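# Stack the lone carton squarely onto the carton stack

## Task

Take the carton that sits apart from the others and set it on top of a stack of cartons so that it is aligned with the cartons underneath, then release it.

## Robot and tools

Robot: two six-joint arms with parallel grippers, named left_arm and right_arm. Their URDF root links sit at (-0.038, +0.279, 0) m for left_arm (quat_wxyz +0.999, 0, 0, -0.048) and (-0.007, -0.283, 0) m for right_arm (quat_wxyz +1.000, 0, 0, +0.005). The scene frame has its origin on the table top midway between the arms, +z up, +x pointing out over the table, and left_arm on the +y side. The names left and right refer to the arms, not to image sides.

execute_actions takes "actions", a list holding one item or nothing, plus an optional "pictures" boolean. An empty list only reports the current state. A wait item is {"steps": N} with N up to 300 control steps (each 1/30 s); it sends nothing new, and the time you spend replying counts toward those steps. A motion item is {"rows": [...], "steps": N} with N up to 15 (default 15). Each row drives one step; if rows run out, the last one repeats. A rejected call moves nothing.

Each row is one flat list of 14 numbers, each in [-1, 1], covering both arms even when only one moves: left_arm waist, shoulder, elbow, wrist pitch, wrist yaw, wrist roll, opening, then the same seven for right_arm. The six joint numbers are offsets, not poses: they are added to the joint angles shown in the most recent result that printed them (before any such result in the scene, and for second and later calls within one reply, they count from where the arm is when the action begins). They are not relative to the previous row. A value of 1.0 equals 1.264 rad for the waist, 1.32 shoulder, 1.276 elbow, 1.83 wrist pitch, 1.686 wrist yaw, 2.022 wrist roll. Joint ranges in radians: waist -2.880 to 2.880, shoulder 0.000 to 3.142, elbow 0.000 to 3.019, wrist pitch -1.693 to 1.571, wrist yaw -1.571 to 1.571, wrist roll -2.094 to 2.094. The real stops may differ by up to 0.019 rad; a call asking for more than 0.019 rad beyond a stated end is refused, and requests beyond the real end are clipped there, reported as "joint sent to its limit" (possibly about an earlier action). Absence of that line proves nothing about remaining travel.

The opening number is absolute: +1 fully open, -1 closed. Away from the extremes, fingers go to where grip_measured would read that value. To hold something, command about 0.03 below grip_measured for a firm grip, less for a lighter one. For this task each finger pad is capped at roughly 13 to 25 N, set by how the fingers closed, so carton grips must be chosen carefully; pads may spike harder on first contact. Readings can be off by about 1 mm per gripper.

Motion is speed-limited: per step each joint target stays within a lead of its measured angle (0.264 rad waist, 0.32 shoulder, 0.276 elbow, 0.33 wrist pitch, 0.186 wrist yaw, 0.522 wrist roll), and if targets would move the gripper more than 70 mm from where it is, all are scaled back. Large moves therefore need several actions. An all-zero row is not a pause: it pulls joints back to the reference angles, and arms can sag a little under repeated zero commands. To keep an arm steady, in the first call of a reply send offsets that return it to the desired angles, use zeros in later calls of that reply, and push further when a joint lags. Between calls the arms keep heading to the last target until everything is nearly still or a step is HELD; then only a new action moves them further, though fingers finish opening or closing.

Results: a state line `left_arm: …` | `right_arm: …` gives each gripper's end_effector_position (m) and end_effector_quat_wxyz in the scene frame; printed positions can be off, more so at long reach. Joint positions and Joint velocities list, per arm, six joints (rad, rad/s) then the pad gap (m, m/s; 0.094 m fully open). grip_measured is the opening on the command scale. "joint command not followed" means a clearance check altered or blocked joint targets on some steps; the rest of the row ran. HELD marks steps on which your row was partly or wholly not sent. MOTOR HOT appears from 85 °C; at 100 °C an OVER-TEMPERATURE FAULT stops that arm and it drops, so avoid long loaded holds.

Gripper geometry: fingers extend along the gripper's +z axis and close along its y axis; end_effector_position is the point between the pads, about 1 cm back from the tips.

Cameras: cam_left_wrist and cam_right_wrist, each 504x504 fisheye on its wrist, delivered in that order with every execute_actions result unless "pictures": false. Calibration (K, D, T_world_to_cam) is given per camera and may be slightly off. zoom_image takes "camera" (one of those two names) and "region" [x0, y0, x1, y1] in pixels of that camera's latest image, origin top-left, at most 504 by 504, and returns a closer view. read_manual (optional "section", default "licences") only returns licence text. finished_scene takes "scene", the current scene number, ends it irreversibly and reports success; the carton must be on the stack, aligned, and released when you call it.

Cautions: nothing may leave the table; do not let the arms collide or press on each other; avoid drops, slips, slams and heavy pushes. Occasional tugs on a held carton or shoves on loose items can happen, so grip securely and check the stack before letting go. Smooth, economical motion is preferred.

Each tool is called after "Call:" as name([rows], argument=value, ...), one row to a line, values as JSON.

## Session

Call:
execute_actions(actions=[])

Scene clock: 0.00 s of 4200.00 s.
left_arm: end_effector_position=(+0.1627, -0.0287, +0.3522) grip_measured=+1.000 end_effector_quat_wxyz=(+0.134, +0.569, +0.806, +0.089) | right_arm: end_effector_position=(+0.6338, -0.6782, +0.2959) grip_measured=+1.000 end_effector_quat_wxyz=(+0.641, -0.263, +0.716, +0.083)
Joint positions: left_arm=[-1.028  1.218  1.426 -1.627 -0.287  0.127  0.094] | right_arm=[-0.777  2.009  1.783 -0.258 -1.21  -0.68   0.094]
Joint velocities: left_arm=[-0.005 -0.005  0.002 -0.007  0.022 -0.022  0.   ] | right_arm=[-0.005 -0.005 -0.007  0.017  0.066  0.022  0.   ]
Motor temperatures (°C, as the motors report them): left_arm=[26 25 23 25 24 26] | right_arm=[27 25 23 26 26 25]

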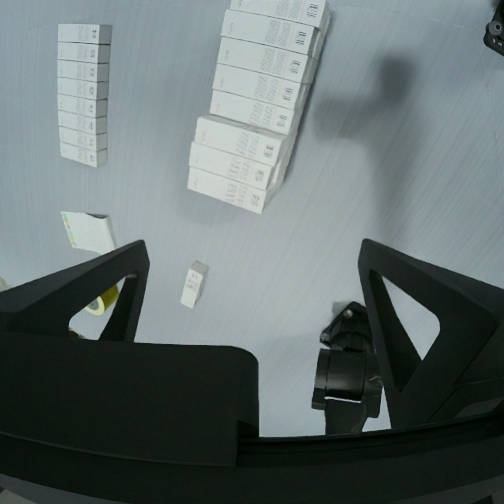

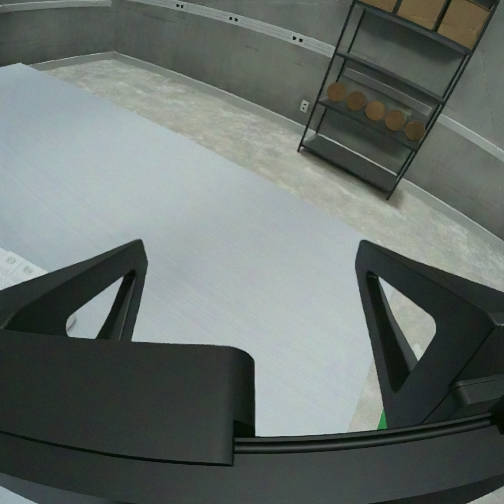

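Call:
zoom_image(camera="cam_left_wrist", region=[0, 0, 340, 340])

Region (0, 0, 340, 340) of cam_left_wrist's 504x504 image, scaled by 1.482, with more detail than that image has.

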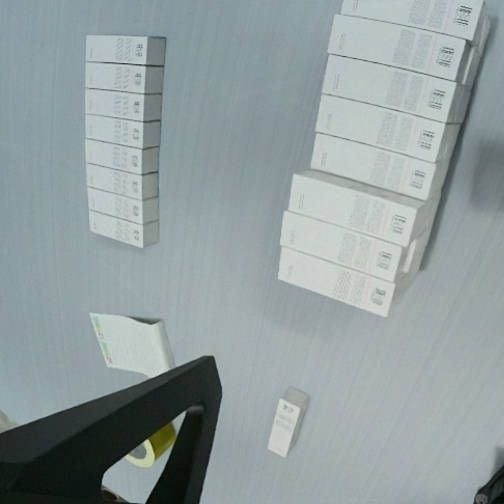

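Call:
execute_actions([
  {"rows": [[0.975,-0.03,-0.32,0.118,0.17,-0.75,1, 0,0,0,0,0,0,1]], "steps": 15},
], pictures=false)

Call:
execute_actions([
  {"steps": 45},
])

Scene clock: 77.57 s of 4200.00 s.
left_arm: end_effector_position=(+0.2637, +0.1907, +0.2001) grip_measured=+1.000 end_effector_quat_wxyz=(-0.006, -0.280, +0.960, +0.005) | right_arm: end_effector_position=(+0.6338, -0.6782, +0.2959) grip_measured=+1.000 end_effector_quat_wxyz=(+0.641, -0.263, +0.716, +0.083)
Joint positions: left_arm=[-0.188  1.182  1.023 -1.427 -0.002 -0.853  0.094] | right_arm=[-0.777  2.009  1.783 -0.258 -1.21  -0.68   0.094]
Joint velocities: left_arm=[ 2.349 -0.015  0.012  0.081 -0.007 -2.381  0.   ] | right_arm=[ 0.005  0.005 -0.002 -0.002 -0.037 -0.037  0.   ]
Motor temperatures (°C, as the motors report them): left_arm=[26 26 31 26 24 26] | right_arm=[27 30 31 27 26 25]
Steps of this call (steps 1 to 90: nothing new was sent; then 74.07 s passed at rest; steps 91 to 105: all 15 steps of this action). Readings (joint positions):
91: left_arm=[-1.016 1.215 1.408 -1.607 -0.238 0.089] | right_arm=[-0.777 2.009 1.783 -0.258 -1.210 -0.680]
92: left_arm=[-0.991 1.199 1.370 -1.564 -0.180 0.035] | right_arm=[-0.777 2.009 1.783 -0.258 -1.210 -0.680]
94: left_arm=[-0.910 1.181 1.275 -1.517 -0.091 -0.065] | right_arm=[-0.777 2.009 1.783 -0.258 -1.210 -0.680]
98: left_arm=[-0.708 1.180 1.103 -1.465 -0.018 -0.297] | right_arm=[-0.777 2.009 1.783 -0.258 -1.210 -0.680]
105: the state above

Scene clock: 79.07 s of 4200.00 s.
left_arm: end_effector_position=(+0.2757, +0.3155, +0.2001) grip_measured=+1.000 end_effector_quat_wxyz=(+0.003, +0.678, -0.735, -0.004) | right_arm: end_effector_position=(+0.6338, -0.6782, +0.2959) grip_measured=+1.000 end_effector_quat_wxyz=(+0.641, -0.263, +0.716, +0.083)
Joint positions: left_arm=[ 0.212  1.182  1.023 -1.421 -0.002 -1.376  0.094] | right_arm=[-0.777  2.009  1.783 -0.258 -1.21  -0.68   0.094]
Joint velocities: left_arm=[-0.015 -0.005 -0.022 -0.007  0.037 -0.051  0.   ] | right_arm=[ 0.005 -0.015 -0.002  0.017 -0.066  0.007  0.   ]
Motor temperatures (°C, as the motors report them): left_arm=[26 26 31 26 24 26] | right_arm=[27 30 31 27 26 25]
Steps of this call (steps 1 to 45: the robot went on to your last target). Readings (joint positions):
1: left_arm=[-0.109 1.182 1.023 -1.425 -0.002 -0.934] | right_arm=[-0.777 2.009 1.783 -0.258 -1.210 -0.680]
2: left_arm=[-0.029 1.182 1.023 -1.423 -0.002 -1.007] | right_arm=[-0.777 2.009 1.783 -0.258 -1.210 -0.680]
4: left_arm=[0.125 1.182 1.023 -1.421 -0.002 -1.134] | right_arm=[-0.777 2.009 1.783 -0.258 -1.210 -0.680]
8: left_arm=[0.244 1.182 1.023 -1.421 -0.005 -1.280] | right_arm=[-0.777 2.009 1.783 -0.258 -1.210 -0.680]
45: the state above
All arms were judged still, so your last target was given up. Only a new action makes them travel on or press farther. Fingers that are still opening or closing keep moving.
camera_calibration (this result's frames):
cam_left_wrist: T_world_to_cam=[[0.996723, -0.0792156, -0.0163724, -0.244926], [-0.0546124, -0.808315, 0.586212, 0.157402], [-0.0596712, -0.583397, -0.809992, 0.485677], [0, 0, 0, 1]] pos_world=[0.281701, 0.391171, 0.297113]

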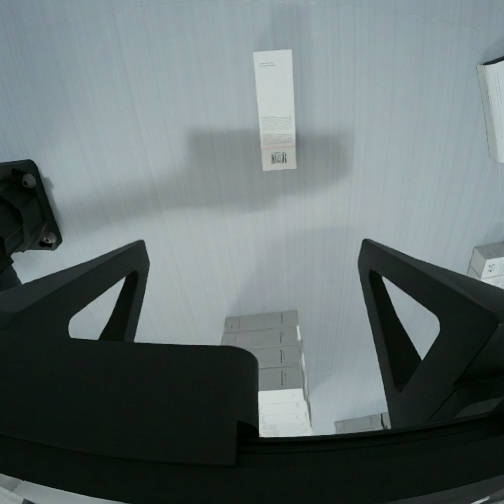

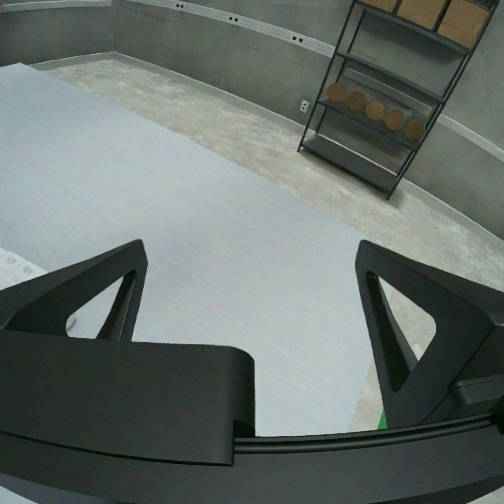

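Call:
execute_actions([
  {"rows": [[0.055,0.132,-0.145,0.206,0,-0.008,1, 0,0,0,0,0,0,1]], "steps": 15},
], pictures=false)

Call:
execute_actions([
  {"steps": 25},
])

Scene clock: 102.87 s of 4200.00 s.
left_arm: end_effector_position=(+0.2893, +0.3384, +0.0717) grip_measured=+1.000 end_effector_quat_wxyz=(+0.014, +0.702, -0.712, -0.011) | right_arm: end_effector_position=(+0.6338, -0.6782, +0.2959) grip_measured=+1.000 end_effector_quat_wxyz=(+0.641, -0.263, +0.716, +0.083)
Joint positions: left_arm=[ 0.276  1.374  0.83  -1.061 -0.002 -1.378  0.094] | right_arm=[-0.777  2.009  1.783 -0.258 -1.21  -0.68   0.094]
Joint velocities: left_arm=[-0.015 -0.005 -0.002  0.007 -0.022 -0.11   0.   ] | right_arm=[-0.024 -0.005 -0.007  0.007  0.095 -0.007  0.   ]
Motor temperatures (°C, as the motors report them): left_arm=[26 26 30 26 24 26] | right_arm=[27 30 30 27 27 25]
Steps of this call (steps 1 to 90: nothing new was sent; then 20.30 s passed at rest; steps 91 to 105: all 15 steps of this action). Readings (joint positions):
91: left_arm=[0.214 1.185 1.011 -1.395 -0.002 -1.376] | right_arm=[-0.777 2.009 1.783 -0.258 -1.210 -0.680]
92: left_arm=[0.219 1.187 0.990 -1.336 -0.002 -1.376] | right_arm=[-0.777 2.009 1.783 -0.258 -1.210 -0.680]
94: left_arm=[0.235 1.218 0.937 -1.226 -0.002 -1.376] | right_arm=[-0.777 2.009 1.783 -0.258 -1.210 -0.680]
98: left_arm=[0.270 1.332 0.853 -1.084 -0.002 -1.377] | right_arm=[-0.777 2.009 1.783 -0.258 -1.210 -0.680]
105: the state above

Scene clock: 103.70 s of 4200.00 s.
left_arm: end_effector_position=(+0.2895, +0.3385, +0.0717) grip_measured=+1.000 end_effector_quat_wxyz=(+0.013, +0.702, -0.712, -0.011) | right_arm: end_effector_position=(+0.6338, -0.6782, +0.2959) grip_measured=+1.000 end_effector_quat_wxyz=(+0.641, -0.263, +0.716, +0.083)
Joint positions: left_arm=[ 0.276  1.374  0.83  -1.061 -0.002 -1.378  0.094] | right_arm=[-0.777  2.009  1.783 -0.258 -1.21  -0.68   0.094]
Joint velocities: left_arm=[-0.005 -0.005  0.002 -0.007 -0.022  0.007  0.   ] | right_arm=[-0.015 -0.015 -0.002  0.012 -0.037  0.037  0.   ]
Motor temperatures (°C, as the motors report them): left_arm=[26 26 30 26 24 26] | right_arm=[27 30 30 27 27 25]
Steps of this call (steps 1 to 15: the robot went on to your last target; steps 16 to 25: nothing new was sent). Readings (joint positions):
1: left_arm=[0.276 1.374 0.830 -1.061 -0.002 -1.378] | right_arm=[-0.777 2.009 1.783 -0.258 -1.210 -0.680]
2: left_arm=[0.276 1.374 0.830 -1.061 -0.002 -1.378] | right_arm=[-0.777 2.009 1.783 -0.258 -1.210 -0.680]
4: left_arm=[0.276 1.374 0.830 -1.061 -0.002 -1.378] | right_arm=[-0.777 2.009 1.783 -0.258 -1.210 -0.680]
8: left_arm=[0.276 1.374 0.830 -1.061 -0.002 -1.378] | right_arm=[-0.777 2.009 1.783 -0.258 -1.210 -0.680]
25: the state above
All arms were judged still, so your last target was given up. Only a new action makes them travel on or press farther. Fingers that are still opening or closing keep moving.
camera_calibration (this result's frames):
cam_left_wrist: T_world_to_cam=[[0.999116, -0.0130509, -0.0399518, -0.280317], [0.013023, -0.807654, 0.589512, 0.231947], [-0.0399609, -0.589512, -0.806771, 0.391964], [0, 0, 0, 1]] pos_world=[0.292712, 0.414742, 0.16829]

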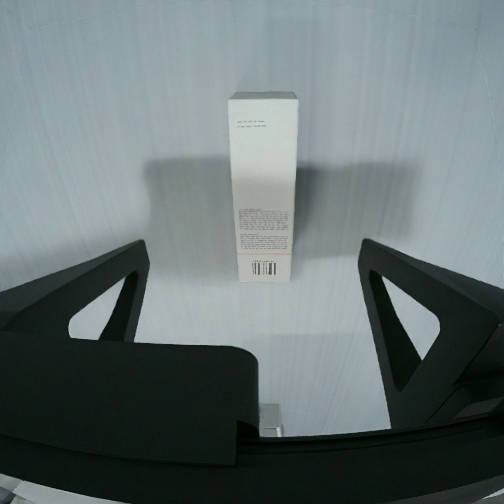

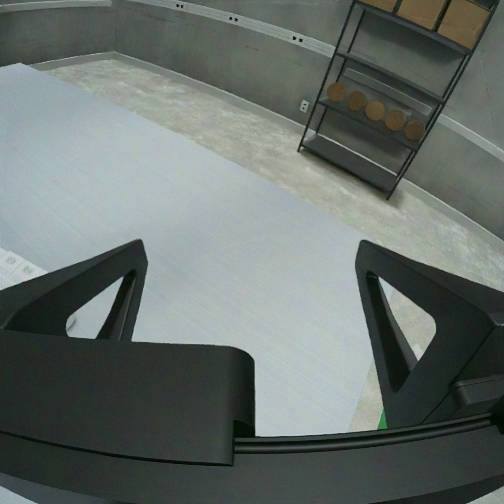

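Call:
execute_actions([
  {"rows": [[0.014,0.061,-0.056,0.119,0,0,1, 0,0,0,0,0,0,1]], "steps": 15},
], pictures=false)

Call:
execute_actions([
  {"steps": 15},
])

Scene clock: 125.90 s of 4200.00 s.
left_arm: end_effector_position=(+0.2997, +0.3425, +0.0266) grip_measured=+1.000 end_effector_quat_wxyz=(-0.010, +0.705, -0.710, +0.005) | right_arm: end_effector_position=(+0.6338, -0.6782, +0.2959) grip_measured=+1.000 end_effector_quat_wxyz=(+0.641, -0.263, +0.716, +0.083)
Joint positions: left_arm=[ 0.282  1.448  0.761 -0.861 -0.002 -1.378  0.094] | right_arm=[-0.777  2.009  1.783 -0.258 -1.21  -0.68   0.094]
Joint velocities: left_arm=[-0.005 -0.005 -0.012  0.002 -0.007  0.022  0.   ] | right_arm=[ 0.015 -0.005  0.002 -0.002 -0.007 -0.051  0.   ]
Motor temperatures (°C, as the motors report them): left_arm=[26 26 29 26 24 26] | right_arm=[27 31 30 27 27 25]
Steps of this call (steps 1 to 90: nothing new was sent; then 18.70 s passed at rest; steps 91 to 105: all 15 steps of this action). Readings (joint positions):
91: left_arm=[0.276 1.376 0.821 -1.029 -0.002 -1.378] | right_arm=[-0.777 2.009 1.783 -0.258 -1.210 -0.680]
92: left_arm=[0.277 1.379 0.806 -0.963 -0.002 -1.378] | right_arm=[-0.777 2.009 1.783 -0.258 -1.210 -0.680]
94: left_arm=[0.280 1.404 0.782 -0.891 -0.002 -1.378] | right_arm=[-0.777 2.009 1.783 -0.258 -1.210 -0.680]
98: left_arm=[0.282 1.446 0.762 -0.865 -0.002 -1.378] | right_arm=[-0.777 2.009 1.783 -0.258 -1.210 -0.680]
105: the state above

Scene clock: 126.40 s of 4200.00 s.
left_arm: end_effector_position=(+0.2997, +0.3425, +0.0266) grip_measured=+1.000 end_effector_quat_wxyz=(-0.010, +0.705, -0.710, +0.005) | right_arm: end_effector_position=(+0.6338, -0.6782, +0.2959) grip_measured=+1.000 end_effector_quat_wxyz=(+0.641, -0.263, +0.716, +0.083)
Joint positions: left_arm=[ 0.282  1.448  0.761 -0.861 -0.002 -1.378  0.094] | right_arm=[-0.777  2.009  1.783 -0.258 -1.21  -0.68   0.094]
Joint velocities: left_arm=[-0.005 -0.015 -0.007 -0.002 -0.051  0.022  0.   ] | right_arm=[-0.015 -0.024 -0.002  0.012 -0.037 -0.022  0.   ]
Motor temperatures (°C, as the motors report them): left_arm=[26 26 29 26 24 26] | right_arm=[27 31 30 27 27 25]
Steps of this call (steps 1 to 15: the robot went on to your last target). Readings (joint positions):
1: left_arm=[0.282 1.448 0.761 -0.861 -0.002 -1.378] | right_arm=[-0.777 2.009 1.783 -0.258 -1.210 -0.680]
2: left_arm=[0.282 1.448 0.761 -0.861 -0.002 -1.378] | right_arm=[-0.777 2.009 1.783 -0.258 -1.210 -0.680]
4: left_arm=[0.282 1.448 0.761 -0.861 -0.002 -1.378] | right_arm=[-0.777 2.009 1.783 -0.258 -1.210 -0.680]
8: left_arm=[0.282 1.448 0.761 -0.861 -0.002 -1.378] | right_arm=[-0.777 2.009 1.783 -0.258 -1.210 -0.680]
15: the state above
All arms were judged still, so your last target was given up. Only a new action makes them travel on or press farther. Fingers that are still opening or closing keep moving.
camera_calibration (this result's frames):
cam_left_wrist: T_world_to_cam=[[0.999845, -0.00682722, 0.0162044, -0.296137], [-0.0149733, -0.813734, 0.581044, 0.272287], [0.00921914, -0.581197, -0.813711, 0.340979], [0, 0, 0, 1]] pos_world=[0.297025, 0.417724, 0.124046]

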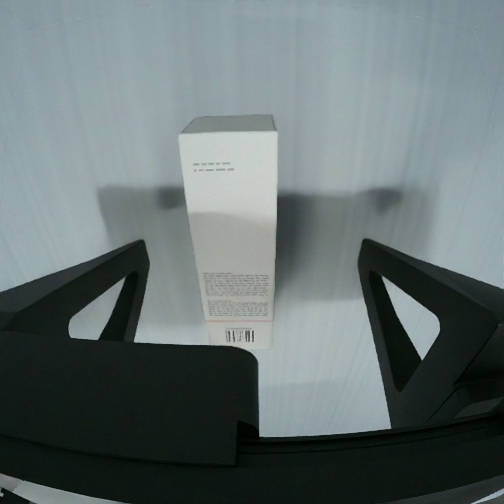

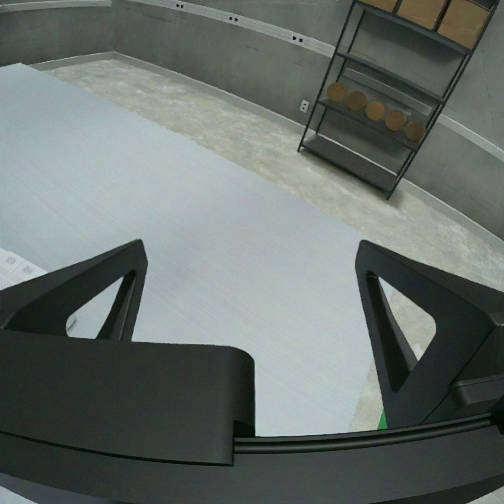

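Call:
execute_actions([
  {"rows": [[0.008,0.019,-0.010,0.009,0,0,1, 0,0,0,0,0,0,1]], "steps": 15},
], pictures=false)

Scene clock: 131.10 s of 4200.00 s.
left_arm: end_effector_position=(+0.2997, +0.3425, +0.0266) grip_measured=+1.000 end_effector_quat_wxyz=(-0.010, +0.705, -0.710, +0.005) | right_arm: end_effector_position=(+0.6338, -0.6782, +0.2959) grip_measured=+1.000 end_effector_quat_wxyz=(+0.641, -0.263, +0.716, +0.083)
Joint positions: left_arm=[ 0.282  1.448  0.761 -0.861 -0.002 -1.378  0.094] | right_arm=[-0.777  2.009  1.783 -0.258 -1.21  -0.68   0.094]
Joint velocities: left_arm=[-0.005  0.005  0.012 -0.012 -0.081 -0.007  0.   ] | right_arm=[-0.005 -0.015  0.002 -0.022 -0.007  0.066  0.   ]
Motor temperatures (°C, as the motors report them): left_arm=[26 26 29 26 24 26] | right_arm=[27 31 30 27 27 25]
Steps of this call (steps 1 to 90: nothing new was sent; then 1.20 s passed at rest; steps 91 to 105: all 15 steps of this action). Readings (joint positions):
91: left_arm=[0.282 1.448 0.761 -0.861 -0.002 -1.378] | right_arm=[-0.777 2.009 1.783 -0.258 -1.210 -0.680]
92: left_arm=[0.282 1.448 0.761 -0.861 -0.002 -1.378] | right_arm=[-0.777 2.009 1.783 -0.258 -1.210 -0.680]
94: left_arm=[0.282 1.448 0.761 -0.861 -0.002 -1.378] | right_arm=[-0.777 2.009 1.783 -0.258 -1.210 -0.680]
98: left_arm=[0.282 1.448 0.761 -0.861 -0.002 -1.378] | right_arm=[-0.777 2.009 1.783 -0.258 -1.210 -0.680]
105: the state above

Call:
execute_actions([
  {"rows": [[0,0.028,-0.016,0.012,0,0,1, 0,0,0,0,0,0,1]], "steps": 15},
], pictures=false)

Scene clock: 137.57 s of 4200.00 s.
left_arm: end_effector_position=(+0.2930, +0.3412, +0.0185) grip_measured=+1.000 end_effector_quat_wxyz=(-0.001, +0.705, -0.710, -0.001) | right_arm: end_effector_position=(+0.6338, -0.6782, +0.2959) grip_measured=+1.000 end_effector_quat_wxyz=(+0.641, -0.263, +0.716, +0.083)
Joint positions: left_arm=[ 0.282  1.461  0.747 -0.856 -0.002 -1.378  0.094] | right_arm=[-0.777  2.009  1.783 -0.258 -1.21  -0.68   0.094]
Joint velocities: left_arm=[-0.015 -0.015 -0.017  0.002  0.022  0.037  0.   ] | right_arm=[-0.005 -0.005  0.002 -0.002 -0.081  0.022  0.   ]
Motor temperatures (°C, as the motors report them): left_arm=[26 26 29 26 24 26] | right_arm=[27 31 30 27 27 25]
Steps of this call (steps 1 to 15: the robot went on to your last target; steps 16 to 90: nothing new was sent; then 2.97 s passed at rest; steps 91 to 105: all 15 steps of this action). Readings (joint positions):
91: left_arm=[0.282 1.448 0.759 -0.860 -0.002 -1.378] | right_arm=[-0.777 2.009 1.783 -0.258 -1.210 -0.680]
92: left_arm=[0.282 1.449 0.758 -0.857 -0.002 -1.378] | right_arm=[-0.777 2.009 1.783 -0.258 -1.210 -0.680]
94: left_arm=[0.282 1.453 0.753 -0.856 -0.002 -1.378] | right_arm=[-0.777 2.009 1.783 -0.258 -1.210 -0.680]
98: left_arm=[0.282 1.460 0.747 -0.856 -0.002 -1.378] | right_arm=[-0.777 2.009 1.783 -0.258 -1.210 -0.680]
105: the state above

Call:
execute_actions([
  {"rows": [[0,0,0,0,0,0,-0.5, 0,0,0,0,0,0,1]], "steps": 15},
], pictures=false)

Call:
execute_actions([
  {"steps": 15},
])

Scene clock: 147.83 s of 4200.00 s.
left_arm: end_effector_position=(+0.2930, +0.3412, +0.0185) grip_measured=-0.357 end_effector_quat_wxyz=(-0.001, +0.705, -0.710, -0.001) | right_arm: end_effector_position=(+0.6338, -0.6782, +0.2959) grip_measured=+1.000 end_effector_quat_wxyz=(+0.641, -0.263, +0.716, +0.083)
Joint positions: left_arm=[ 0.282  1.461  0.747 -0.856 -0.002 -1.378  0.03 ] | right_arm=[-0.777  2.009  1.783 -0.258 -1.21  -0.68   0.094]
Joint velocities: left_arm=[-0.005 -0.005  0.007  0.002 -0.051  0.022 -0.   ] | right_arm=[-0.005 -0.005 -0.002 -0.007  0.037  0.007  0.   ]
Motor temperatures (°C, as the motors report them): left_arm=[26 26 28 26 24 26] | right_arm=[27 31 30 27 27 25]
Steps of this call (steps 1 to 15: the robot went on to your last target; steps 16 to 90: nothing new was sent; then 6.77 s passed at rest; steps 91 to 105: all 15 steps of this action). Readings (joint positions):
91: left_arm=[0.282 1.461 0.747 -0.856 -0.002 -1.378] | right_arm=[-0.777 2.009 1.783 -0.258 -1.210 -0.680]
92: left_arm=[0.282 1.461 0.747 -0.856 -0.002 -1.378] | right_arm=[-0.777 2.009 1.783 -0.258 -1.210 -0.680]
94: left_arm=[0.282 1.461 0.747 -0.856 -0.002 -1.378] | right_arm=[-0.777 2.009 1.783 -0.258 -1.210 -0.680]
98: left_arm=[0.282 1.461 0.747 -0.856 -0.002 -1.378] | right_arm=[-0.777 2.009 1.783 -0.258 -1.210 -0.680]
105: the state above

Scene clock: 148.33 s of 4200.00 s.
left_arm: end_effector_position=(+0.2930, +0.3412, +0.0185) grip_measured=-0.357 end_effector_quat_wxyz=(-0.001, +0.705, -0.710, -0.001) | right_arm: end_effector_position=(+0.6338, -0.6782, +0.2959) grip_measured=+1.000 end_effector_quat_wxyz=(+0.641, -0.263, +0.716, +0.083)
Joint positions: left_arm=[ 0.282  1.461  0.747 -0.856 -0.002 -1.378  0.03 ] | right_arm=[-0.777  2.009  1.783 -0.258 -1.21  -0.68   0.094]
Joint velocities: left_arm=[-0.015 -0.005 -0.017 -0.002 -0.051 -0.007 -0.   ] | right_arm=[-0.005  0.005 -0.002 -0.012 -0.037  0.051  0.   ]
Motor temperatures (°C, as the motors report them): left_arm=[26 26 28 26 24 26] | right_arm=[27 31 30 27 27 25]
Steps of this call (steps 1 to 15: the robot went on to your last target). Readings (joint positions):
1: left_arm=[0.282 1.461 0.747 -0.856 -0.002 -1.378] | right_arm=[-0.777 2.009 1.783 -0.258 -1.210 -0.680]
2: left_arm=[0.282 1.461 0.747 -0.856 -0.002 -1.378] | right_arm=[-0.777 2.009 1.783 -0.258 -1.210 -0.680]
4: left_arm=[0.282 1.461 0.747 -0.856 -0.002 -1.378] | right_arm=[-0.777 2.009 1.783 -0.258 -1.210 -0.680]
8: left_arm=[0.282 1.461 0.747 -0.856 -0.002 -1.378] | right_arm=[-0.777 2.009 1.783 -0.258 -1.210 -0.680]
15: the state above
All arms were judged still, so your last target was given up. Only a new action makes them travel on or press farther. Fingers that are still opening or closing keep moving.
camera_calibration (this result's frames):
cam_left_wrist: T_world_to_cam=[[0.999964, -0.00680505, -0.00513869, -0.288986], [-0.0025182, -0.811399, 0.584488, 0.271407], [-0.00814699, -0.584453, -0.811386, 0.33982], [0, 0, 0, 1]] pos_world=[0.292428, 0.416861, 0.115606]

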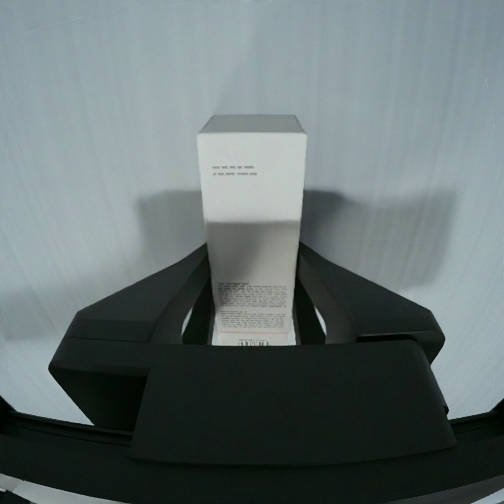

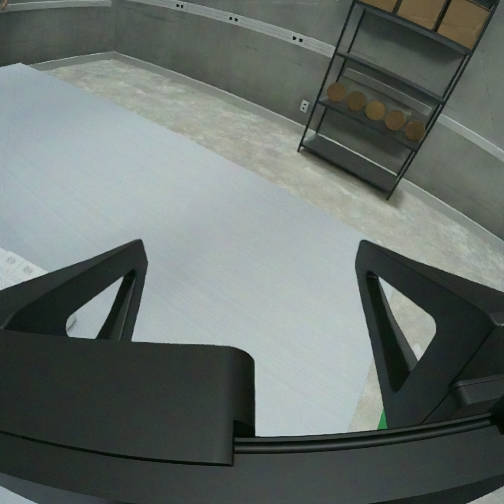

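Call:
execute_actions([
  {"rows": [[0,-0.04,0.043,-0.06,0,0,-0.5, 0,0,0,0,0,0,1],[0,-0.08,0.086,-0.12,0,0,-0.5, 0,0,0,0,0,0,1],[0,-0.12,0.13,-0.18,0,0,-0.5, 0,0,0,0,0,0,1],[0,-0.16,0.17,-0.24,0,0,-0.5, 0,0,0,0,0,0,1],[0,-0.205,0.215,-0.303,0,0,-0.5, 0,0,0,0,0,0,1]], "steps": 15},
], pictures=false)

Call:
execute_actions([
  {"steps": 10},
], pictures=false)

Scene clock: 186.63 s of 4200.00 s.
left_arm: end_effector_position=(+0.2722, +0.3373, +0.1923) grip_measured=-0.357 end_effector_quat_wxyz=(-0.003, +0.705, -0.710, +0.001) | right_arm: end_effector_position=(+0.6338, -0.6782, +0.2959) grip_measured=+1.000 end_effector_quat_wxyz=(+0.641, -0.263, +0.716, +0.083)
Joint positions: left_arm=[ 0.282  1.174  0.996 -1.386 -0.002 -1.378  0.03 ] | right_arm=[-0.777  2.009  1.783 -0.258 -1.21  -0.68   0.094]
Joint velocities: left_arm=[-0.015 -0.327  0.168 -0.11   0.022  0.022  0.001] | right_arm=[ 0.005 -0.015  0.002 -0.002 -0.051 -0.007  0.   ]
Motor temperatures (°C, as the motors report them): left_arm=[26 26 29 26 24 26] | right_arm=[27 32 31 27 27 25]
Steps of this call (steps 1 to 90: nothing new was sent; then 34.80 s passed at rest; steps 91 to 105: all 15 steps of this action). Readings (joint positions):
91: left_arm=[0.282 1.459 0.750 -0.870 -0.002 -1.378] | right_arm=[-0.777 2.009 1.783 -0.258 -1.210 -0.680]
92: left_arm=[0.282 1.455 0.760 -0.918 -0.002 -1.378] | right_arm=[-0.777 2.009 1.783 -0.258 -1.210 -0.680]
94: left_arm=[0.282 1.428 0.788 -1.037 -0.002 -1.378] | right_arm=[-0.777 2.009 1.783 -0.258 -1.210 -0.680]
98: left_arm=[0.282 1.331 0.864 -1.222 -0.002 -1.378] | right_arm=[-0.777 2.009 1.783 -0.258 -1.210 -0.680]
105: the state above

Scene clock: 186.97 s of 4200.00 s.
left_arm: end_effector_position=(+0.2710, +0.3371, +0.1948) grip_measured=-0.357 end_effector_quat_wxyz=(-0.003, +0.705, -0.710, +0.000) | right_arm: end_effector_position=(+0.6338, -0.6782, +0.2959) grip_measured=+1.000 end_effector_quat_wxyz=(+0.641, -0.263, +0.716, +0.083)
Joint positions: left_arm=[ 0.282  1.171  0.999 -1.395 -0.002 -1.378  0.03 ] | right_arm=[-0.777  2.009  1.783 -0.258 -1.21  -0.68   0.094]
Joint velocities: left_arm=[ 0.005  0.005 -0.022 -0.002 -0.022  0.007 -0.   ] | right_arm=[-0.005 -0.024  0.002 -0.007  0.037 -0.051  0.   ]
Motor temperatures (°C, as the motors report them): left_arm=[26 26 29 26 24 26] | right_arm=[27 32 31 27 27 25]
Steps of this call (steps 1 to 10: the robot went on to your last target). Readings (joint positions):
1: left_arm=[0.282 1.166 0.999 -1.388 -0.002 -1.378] | right_arm=[-0.777 2.009 1.783 -0.258 -1.210 -0.680]
2: left_arm=[0.282 1.164 0.999 -1.391 -0.002 -1.378] | right_arm=[-0.777 2.009 1.783 -0.258 -1.210 -0.680]
4: left_arm=[0.282 1.166 0.999 -1.394 -0.002 -1.378] | right_arm=[-0.777 2.009 1.783 -0.258 -1.210 -0.680]
8: left_arm=[0.282 1.171 0.999 -1.395 -0.002 -1.378] | right_arm=[-0.777 2.009 1.783 -0.258 -1.210 -0.680]
10: the state above

Call:
execute_actions([
  {"rows": [[-0.852,0.33,0.41,-0.042,0,0.241,-0.5, 0,0,0,0,0,0,1]], "steps": 15},
], pictures=false)

Call:
execute_actions([
  {"steps": 30},
])

Scene clock: 194.13 s of 4200.00 s.
left_arm: end_effector_position=(+0.3877, +0.1171, +0.1893) grip_measured=-0.357 end_effector_quat_wxyz=(-0.019, -0.320, +0.947, +0.020) | right_arm: end_effector_position=(+0.6338, -0.6782, +0.2959) grip_measured=+1.000 end_effector_quat_wxyz=(+0.641, -0.263, +0.716, +0.083)
Joint positions: left_arm=[-0.269  1.583  1.389 -1.432 -0.007 -1.018  0.03 ] | right_arm=[-0.777  2.009  1.783 -0.258 -1.21  -0.68   0.094]
Joint velocities: left_arm=[-1.314  0.122  0.281 -0.002 -0.022  0.359  0.001] | right_arm=[ 0.005 -0.005  0.007  0.002 -0.022 -0.037  0.   ]
Motor temperatures (°C, as the motors report them): left_arm=[26 26 30 26 24 26] | right_arm=[27 32 31 27 27 25]
Steps of this call (steps 1 to 15: the robot went on to your last target; steps 16 to 90: nothing new was sent; then 3.67 s passed at rest; steps 91 to 105: all 15 steps of this action). Readings (joint positions):
91: left_arm=[0.273 1.180 1.008 -1.403 -0.006 -1.346] | right_arm=[-0.777 2.009 1.783 -0.258 -1.210 -0.680]
92: left_arm=[0.250 1.203 1.032 -1.419 -0.007 -1.303] | right_arm=[-0.777 2.009 1.783 -0.258 -1.210 -0.680]
94: left_arm=[0.177 1.280 1.099 -1.430 -0.007 -1.232] | right_arm=[-0.777 2.009 1.783 -0.258 -1.210 -0.680]
98: left_arm=[0.020 1.448 1.239 -1.432 -0.007 -1.129] | right_arm=[-0.777 2.009 1.783 -0.258 -1.210 -0.680]
105: the state above

Scene clock: 195.13 s of 4200.00 s.
left_arm: end_effector_position=(+0.2608, -0.0930, +0.2203) grip_measured=-0.357 end_effector_quat_wxyz=(+0.002, -0.006, +1.000, -0.002) | right_arm: end_effector_position=(+0.6338, -0.6782, +0.2959) grip_measured=+1.000 end_effector_quat_wxyz=(+0.641, -0.263, +0.716, +0.083)
Joint positions: left_arm=[-0.797  1.588  1.478 -1.455 -0.    -0.905  0.03 ] | right_arm=[-0.777  2.009  1.783 -0.258 -1.21  -0.68   0.094]
Joint velocities: left_arm=[ 0.005 -0.005 -0.007  0.002  0.007  0.007  0.001] | right_arm=[-0.005 -0.015  0.012  0.012  0.022 -0.022  0.   ]
Motor temperatures (°C, as the motors report them): left_arm=[26 26 30 26 24 26] | right_arm=[27 32 31 27 27 25]
Steps of this call (steps 1 to 30: the robot went on to your last target). Readings (joint positions):
1: left_arm=[-0.313 1.585 1.397 -1.432 -0.007 -1.007] | right_arm=[-0.777 2.009 1.783 -0.258 -1.210 -0.680]
2: left_arm=[-0.359 1.586 1.404 -1.432 -0.007 -0.998] | right_arm=[-0.777 2.009 1.783 -0.258 -1.210 -0.680]
4: left_arm=[-0.453 1.586 1.416 -1.432 -0.007 -0.981] | right_arm=[-0.777 2.009 1.783 -0.258 -1.210 -0.680]
8: left_arm=[-0.644 1.586 1.433 -1.433 -0.007 -0.956] | right_arm=[-0.777 2.009 1.783 -0.258 -1.210 -0.680]
30: the state above
camera_calibration (this result's frames):
cam_left_wrist: T_world_to_cam=[[0.0117677, -0.99993, -0.00128897, -0.0941297], [-0.81227, -0.010311, 0.583191, 0.0869927], [-0.583164, -0.00581581, -0.812334, 0.453505], [0, 0, 0, 1]] pos_world=[0.336237, -0.0905886, 0.317543]

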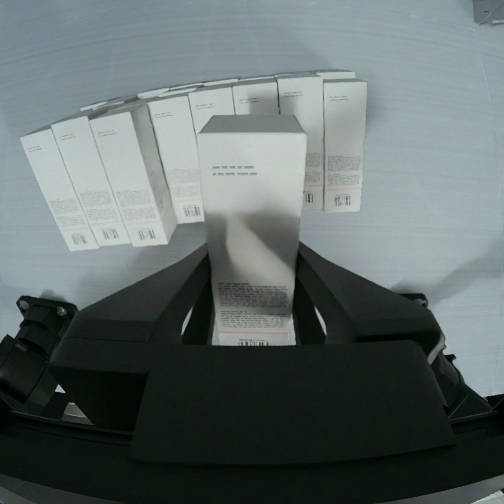

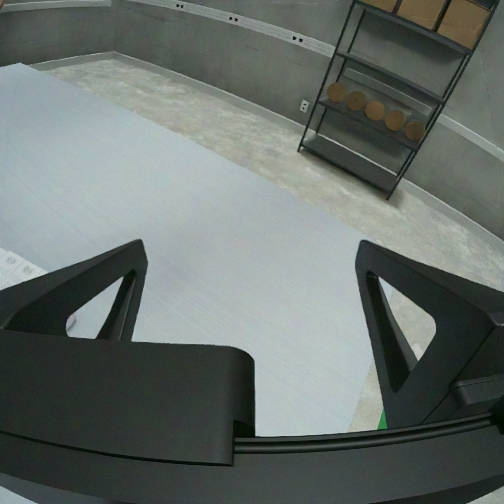

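Call:
zoom_image(camera="cam_left_wrist", region=[130, 50, 390, 260])

Region (130, 50, 390, 260) of cam_left_wrist's 504x504 image, scaled by 1.938, with more detail than that image has; it fills the top 407 rows of this view, and the rest is white.

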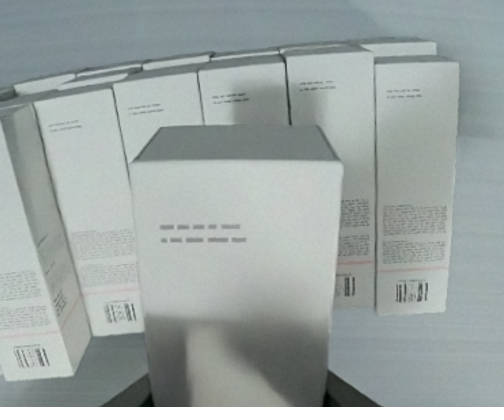

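Call:
execute_actions([
  {"rows": [[-0.01,0.059,-0.113,0.12,0,-0.063,-0.5, 0,0,0,0,0,0,1]], "steps": 15},
], pictures=false)

Call:
execute_actions([
  {"steps": 15},
])

Scene clock: 240.73 s of 4200.00 s.
left_arm: end_effector_position=(+0.2632, -0.0963, +0.1265) grip_measured=-0.357 end_effector_quat_wxyz=(-0.007, -0.060, +0.998, +0.010) | right_arm: end_effector_position=(+0.6338, -0.6782, +0.2959) grip_measured=+1.000 end_effector_quat_wxyz=(+0.641, -0.263, +0.716, +0.083)
Joint positions: left_arm=[-0.797  1.671  1.329 -1.252 -0.    -1.013  0.03 ] | right_arm=[-0.777  2.009  1.783 -0.258 -1.21  -0.68   0.094]
Joint velocities: left_arm=[-0.005  0.005 -0.012 -0.012  0.022 -0.022 -0.001] | right_arm=[-0.005  0.005 -0.002 -0.012  0.022 -0.007  0.   ]
Motor temperatures (°C, as the motors report them): left_arm=[26 27 36 26 24 26] | right_arm=[27 33 31 27 27 25]
Steps of this call (steps 1 to 15: the robot went on to your last target; steps 16 to 90: nothing new was sent; then 42.10 s passed at rest; steps 91 to 105: all 15 steps of this action). Readings (joint positions):
91: left_arm=[-0.797 1.588 1.464 -1.429 -0.000 -0.916] | right_arm=[-0.777 2.009 1.783 -0.258 -1.210 -0.680]
92: left_arm=[-0.797 1.583 1.439 -1.376 -0.000 -0.932] | right_arm=[-0.777 2.009 1.783 -0.258 -1.210 -0.680]
94: left_arm=[-0.797 1.591 1.386 -1.301 -0.000 -0.960] | right_arm=[-0.777 2.009 1.783 -0.258 -1.210 -0.680]
98: left_arm=[-0.797 1.647 1.335 -1.261 -0.000 -0.995] | right_arm=[-0.777 2.009 1.783 -0.258 -1.210 -0.680]
105: the state above

Scene clock: 241.23 s of 4200.00 s.
left_arm: end_effector_position=(+0.2632, -0.0963, +0.1265) grip_measured=-0.357 end_effector_quat_wxyz=(-0.007, -0.062, +0.998, +0.010) | right_arm: end_effector_position=(+0.6338, -0.6782, +0.2959) grip_measured=+1.000 end_effector_quat_wxyz=(+0.641, -0.263, +0.716, +0.083)
Joint positions: left_arm=[-0.797  1.671  1.329 -1.252 -0.    -1.018  0.03 ] | right_arm=[-0.777  2.009  1.783 -0.258 -1.21  -0.68   0.094]
Joint velocities: left_arm=[-0.015 -0.005 -0.007 -0.002 -0.051 -0.081 -0.   ] | right_arm=[-0.015 -0.005  0.002 -0.002 -0.022  0.022  0.   ]
Motor temperatures (°C, as the motors report them): left_arm=[26 27 36 26 24 26] | right_arm=[27 33 31 27 27 25]
Steps of this call (steps 1 to 15: the robot went on to your last target). Readings (joint positions):
1: left_arm=[-0.797 1.671 1.329 -1.252 -0.000 -1.015] | right_arm=[-0.777 2.009 1.783 -0.258 -1.210 -0.680]
2: left_arm=[-0.797 1.671 1.329 -1.252 -0.000 -1.015] | right_arm=[-0.777 2.009 1.783 -0.258 -1.210 -0.680]
4: left_arm=[-0.797 1.671 1.329 -1.252 -0.000 -1.017] | right_arm=[-0.777 2.009 1.783 -0.258 -1.210 -0.680]
8: left_arm=[-0.797 1.671 1.329 -1.252 -0.000 -1.018] | right_arm=[-0.777 2.009 1.783 -0.258 -1.210 -0.680]
15: the state above
All arms were judged still, so your last target was given up. Only a new action makes them travel on or press farther. Fingers that are still opening or closing keep moving.
camera_calibration (this result's frames):
cam_left_wrist: T_world_to_cam=[[0.124492, -0.991884, -0.0258582, -0.123437], [-0.794761, -0.115285, 0.595873, 0.127312], [-0.594017, -0.0536303, -0.802663, 0.375804], [0, 0, 0, 1]] pos_world=[0.339784, -0.0876038, 0.22259]

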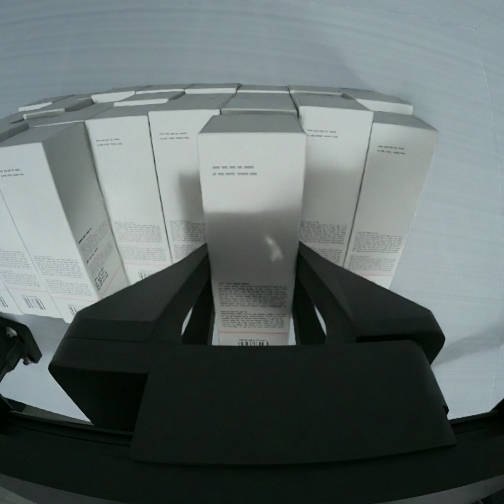

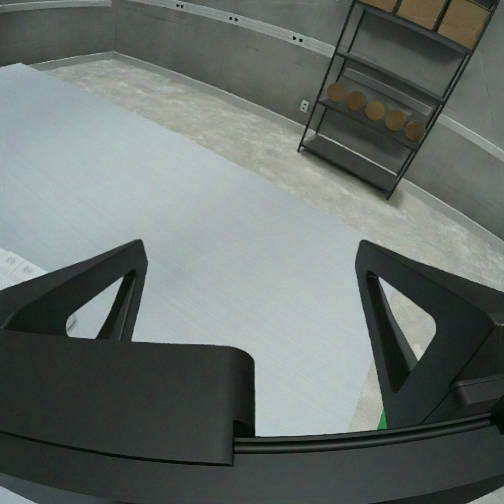

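Call:
zoom_image(camera="cam_left_wrist", region=[130, 70, 390, 270])

Region (130, 70, 390, 270) of cam_left_wrist's 504x504 image, scaled by 1.938, with more detail than that image has; it fills the top 388 rows of this view, and the rest is white.

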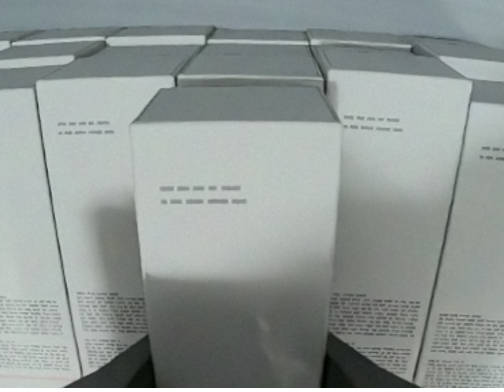

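Call:
execute_actions([
  {"rows": [[-0.013,0.002,-0.028,0.045,0,0,-0.5, 0,0,0,0,0,0,1]], "steps": 15},
])

Scene clock: 273.13 s of 4200.00 s.
left_arm: end_effector_position=(+0.2641, -0.1012, +0.1159) grip_measured=-0.357 end_effector_quat_wxyz=(+0.004, -0.060, +0.998, -0.005) | right_arm: end_effector_position=(+0.6338, -0.6782, +0.2959) grip_measured=+1.000 end_effector_quat_wxyz=(+0.641, -0.263, +0.716, +0.083)
Joint positions: left_arm=[-0.802  1.67   1.298 -1.187 -0.    -1.018  0.03 ] | right_arm=[-0.777  2.009  1.783 -0.258 -1.21  -0.68   0.094]
Joint velocities: left_arm=[-0.005  0.005 -0.012 -0.007 -0.022 -0.081 -0.001] | right_arm=[-0.024 -0.015 -0.002 -0.017 -0.051 -0.007  0.   ]
Motor temperatures (°C, as the motors report them): left_arm=[26 28 33 26 24 26] | right_arm=[27 33 31 27 27 25]
Steps of this call (steps 1 to 90: nothing new was sent; then 28.40 s passed at rest; steps 91 to 105: all 15 steps of this action). Readings (joint positions):
91: left_arm=[-0.797 1.671 1.325 -1.241 -0.000 -1.018] | right_arm=[-0.777 2.009 1.783 -0.258 -1.210 -0.680]
92: left_arm=[-0.798 1.670 1.318 -1.220 -0.000 -1.018] | right_arm=[-0.777 2.009 1.783 -0.258 -1.210 -0.680]
94: left_arm=[-0.799 1.670 1.306 -1.196 -0.000 -1.018] | right_arm=[-0.777 2.009 1.783 -0.258 -1.210 -0.680]
98: left_arm=[-0.802 1.670 1.298 -1.189 -0.000 -1.018] | right_arm=[-0.777 2.009 1.783 -0.258 -1.210 -0.680]
105: the state above
camera_calibration (this result's frames):
cam_left_wrist: T_world_to_cam=[[0.11981, -0.992789, 0.00402274, -0.13101], [-0.808183, -0.0951769, 0.581189, 0.14104], [-0.576615, -0.0728834, -0.813758, 0.362264], [0, 0, 0, 1]] pos_world=[0.33857, -0.0902385, 0.213351]

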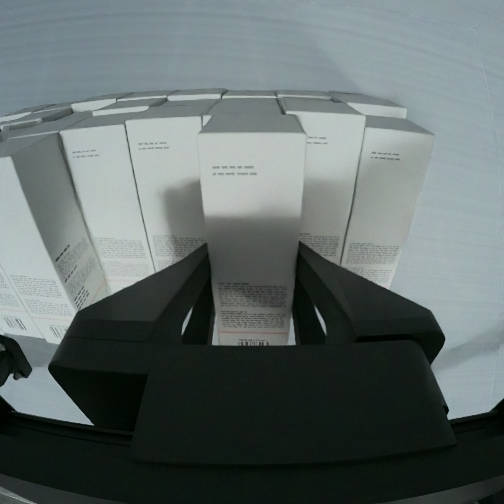

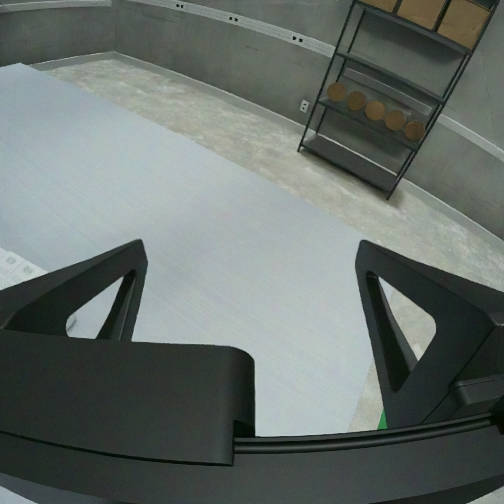

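Call:
zoom_image(camera="cam_left_wrist", region=[130, 70, 390, 270])

Region (130, 70, 390, 270) of cam_left_wrist's 504x504 image, scaled by 1.938, with more detail than that image has; it fills the top 388 rows of this view, and the rest is white.

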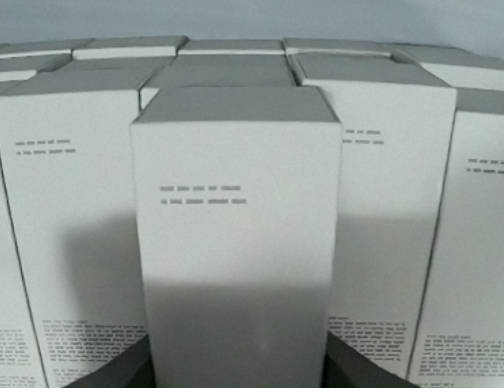

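Call:
execute_actions([
  {"rows": [[0.013,0,-0.018,0.0164,0,0,-0.5, 0,0,0,0,0,0,1]], "steps": 15},
])

Call:
zoom_image(camera="cam_left_wrist", region=[130, 70, 390, 270])

Scene clock: 296.60 s of 4200.00 s.
left_arm: end_effector_position=(+0.2653, -0.1002, +0.1130) grip_measured=-0.357 end_effector_quat_wxyz=(+0.005, -0.062, +0.998, -0.007) | right_arm: end_effector_position=(+0.6338, -0.6782, +0.2959) grip_measured=+1.000 end_effector_quat_wxyz=(+0.641, -0.263, +0.716, +0.083)
Joint positions: left_arm=[-0.799  1.67   1.29  -1.174 -0.    -1.018  0.03 ] | right_arm=[-0.777  2.009  1.783 -0.258 -1.21  -0.68   0.094]
Joint velocities: left_arm=[-0.005  0.015 -0.007 -0.007 -0.066 -0.051 -0.   ] | right_arm=[-0.005  0.005  0.002 -0.007  0.037 -0.007  0.   ]
Motor temperatures (°C, as the motors report them): left_arm=[26 28 32 26 24 26] | right_arm=[27 34 32 27 27 25]
Steps of this call (steps 1 to 15: the robot went on to your last target; steps 16 to 90: nothing new was sent; then 19.97 s passed at rest; steps 91 to 105: all 15 steps of this action). Readings (joint positions):
91: left_arm=[-0.802 1.670 1.297 -1.185 -0.000 -1.018] | right_arm=[-0.777 2.009 1.783 -0.258 -1.210 -0.680]
92: left_arm=[-0.802 1.670 1.294 -1.180 -0.000 -1.018] | right_arm=[-0.777 2.009 1.783 -0.258 -1.210 -0.680]
94: left_arm=[-0.800 1.670 1.290 -1.176 -0.000 -1.018] | right_arm=[-0.777 2.009 1.783 -0.258 -1.210 -0.680]
98: left_arm=[-0.799 1.670 1.290 -1.174 -0.000 -1.018] | right_arm=[-0.777 2.009 1.783 -0.258 -1.210 -0.680]
105: the state above
camera_calibration (this result's frames):
cam_left_wrist: T_world_to_cam=[[0.123195, -0.992347, 0.00844548, -0.131426], [-0.809479, -0.0955625, 0.57932, 0.144322], [-0.574079, -0.0782058, -0.815056, 0.359589], [0, 0, 0, 1]] pos_world=[0.339449, -0.0885063, 0.210587]

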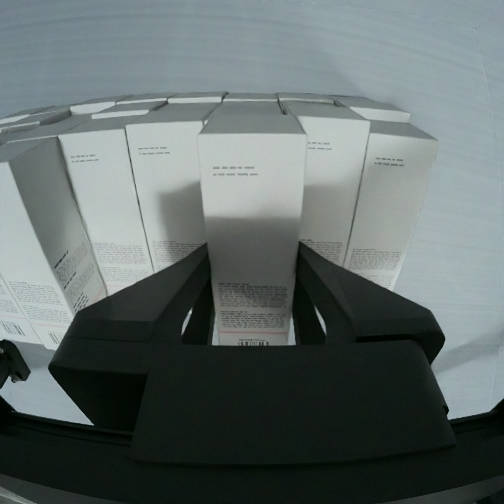

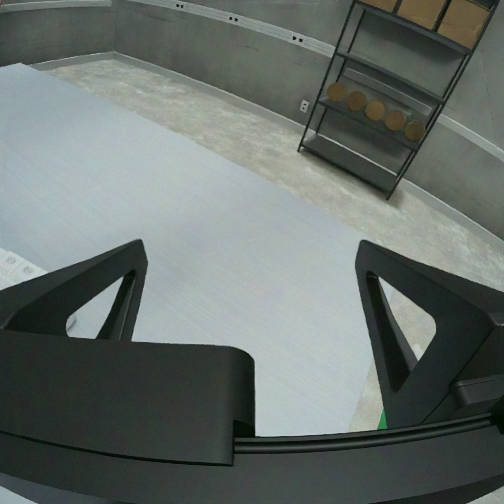

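Region (130, 70, 390, 270) of cam_left_wrist's 504x504 image, scaled by 1.938, with more detail than that image has; it fills the top 388 rows of this view, and the rest is white.

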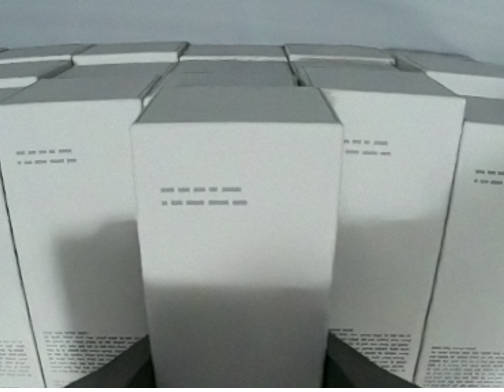

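Call:
execute_actions([
  {"rows": [[0,0,0,-0.0175,0,0,-0.5, 0,0,0,0,0,0,1]], "steps": 15},
])

Call:
zoom_image(camera="cam_left_wrist", region=[130, 70, 390, 270])

Scene clock: 310.53 s of 4200.00 s.
left_arm: end_effector_position=(+0.2635, -0.0979, +0.1130) grip_measured=-0.357 end_effector_quat_wxyz=(+0.001, -0.062, +0.998, -0.002) | right_arm: end_effector_position=(+0.6338, -0.6782, +0.2959) grip_measured=+1.000 end_effector_quat_wxyz=(+0.641, -0.263, +0.716, +0.083)
Joint positions: left_arm=[-0.799  1.67   1.29  -1.185 -0.    -1.018  0.03 ] | right_arm=[-0.777  2.009  1.783 -0.258 -1.21  -0.68   0.094]
Joint velocities: left_arm=[-0.015 -0.005 -0.012 -0.012 -0.022 -0.051  0.001] | right_arm=[-0.015  0.005 -0.007  0.017 -0.022 -0.066  0.   ]
Motor temperatures (°C, as the motors report them): left_arm=[26 28 31 26 24 26] | right_arm=[27 34 32 27 27 25]
Steps of this call (steps 1 to 15: the robot went on to your last target; steps 16 to 90: nothing new was sent; then 10.43 s passed at rest; steps 91 to 105: all 15 steps of this action). Readings (joint positions):
91: left_arm=[-0.799 1.670 1.290 -1.176 -0.000 -1.018] | right_arm=[-0.777 2.009 1.783 -0.258 -1.210 -0.680]
92: left_arm=[-0.799 1.670 1.290 -1.179 -0.000 -1.018] | right_arm=[-0.777 2.009 1.783 -0.258 -1.210 -0.680]
94: left_arm=[-0.799 1.670 1.290 -1.184 -0.000 -1.018] | right_arm=[-0.777 2.009 1.783 -0.258 -1.210 -0.680]
98: left_arm=[-0.799 1.670 1.290 -1.185 -0.000 -1.018] | right_arm=[-0.777 2.009 1.783 -0.258 -1.210 -0.680]
105: the state above
camera_calibration (this result's frames):
cam_left_wrist: T_world_to_cam=[[0.12322, -0.992378, -0.00162428, -0.127822], [-0.805177, -0.100933, 0.584383, 0.140853], [-0.580093, -0.0706999, -0.811476, 0.360614], [0, 0, 0, 1]] pos_world=[0.338351, -0.0871358, 0.21011]

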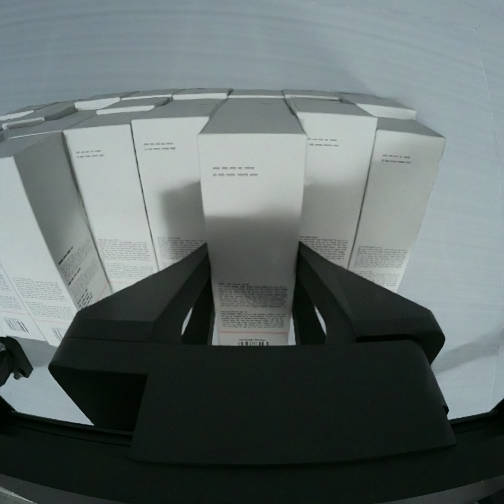

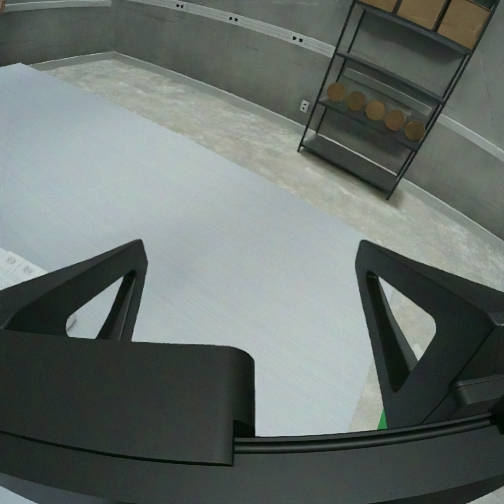

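Region (130, 70, 390, 270) of cam_left_wrist's 504x504 image, scaled by 1.938, with more detail than that image has; it fills the top 388 rows of this view, and the rest is white.

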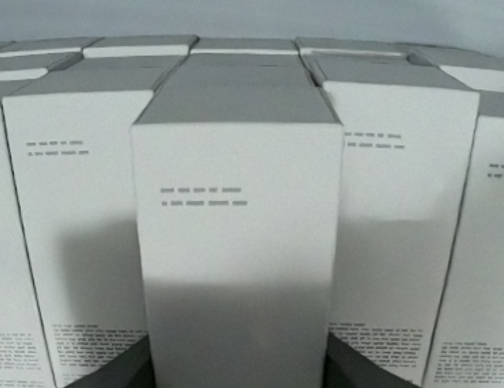

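Call:
execute_actions([
  {"rows": [[0,0,0,0,0,0,0.2, 0,0,0,0,0,0,1]], "steps": 15},
])

Scene clock: 314.80 s of 4200.00 s.
left_arm: end_effector_position=(+0.2635, -0.0979, +0.1130) grip_measured=+0.198 end_effector_quat_wxyz=(+0.001, -0.062, +0.998, -0.002) | right_arm: end_effector_position=(+0.6338, -0.6782, +0.2959) grip_measured=+1.000 end_effector_quat_wxyz=(+0.641, -0.263, +0.716, +0.083)
Joint positions: left_arm=[-0.799  1.67   1.29  -1.185 -0.    -1.018  0.056] | right_arm=[-0.777  2.009  1.783 -0.258 -1.21  -0.68   0.094]
Joint velocities: left_arm=[ 0.005  0.005 -0.012 -0.007 -0.066  0.022 -0.   ] | right_arm=[ 0.015 -0.005 -0.012 -0.027 -0.037 -0.037  0.   ]
Motor temperatures (°C, as the motors report them): left_arm=[26 28 32 26 24 26] | right_arm=[27 34 32 27 27 25]
Steps of this call (steps 1 to 15: the robot went on to your last target; steps 16 to 90: nothing new was sent; then 0.77 s passed at rest; steps 91 to 105: all 15 steps of this action). Readings (joint positions):
91: left_arm=[-0.799 1.670 1.290 -1.185 -0.000 -1.018] | right_arm=[-0.777 2.009 1.783 -0.258 -1.210 -0.680]
92: left_arm=[-0.799 1.670 1.290 -1.185 -0.000 -1.018] | right_arm=[-0.777 2.009 1.783 -0.258 -1.210 -0.680]
94: left_arm=[-0.799 1.670 1.290 -1.185 -0.000 -1.018] | right_arm=[-0.777 2.009 1.783 -0.258 -1.210 -0.680]
98: left_arm=[-0.799 1.670 1.290 -1.185 -0.000 -1.018] | right_arm=[-0.777 2.009 1.783 -0.258 -1.210 -0.680]
105: the state above
camera_calibration (this result's frames):
cam_left_wrist: T_world_to_cam=[[0.12322, -0.992378, -0.00162428, -0.127822], [-0.805177, -0.100933, 0.584383, 0.140853], [-0.580093, -0.0706999, -0.811476, 0.360614], [0, 0, 0, 1]] pos_world=[0.338351, -0.0871358, 0.21011]

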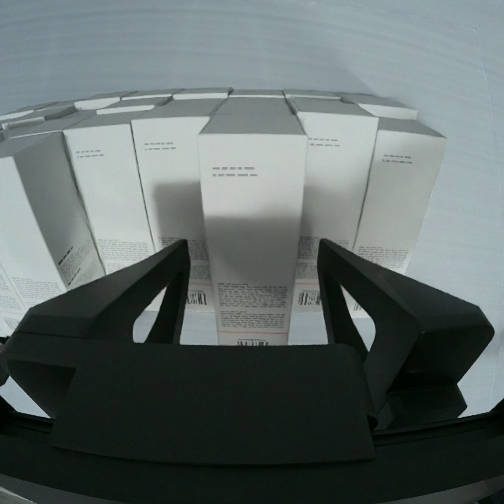

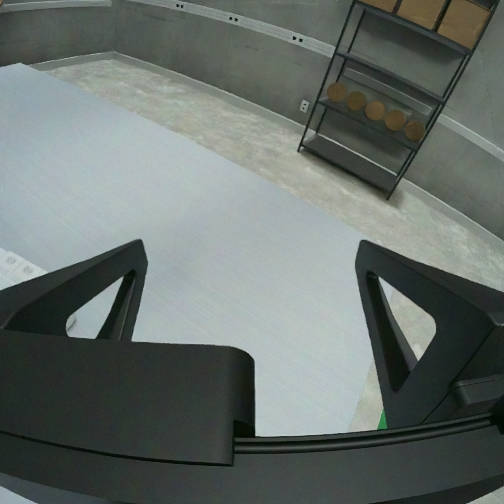

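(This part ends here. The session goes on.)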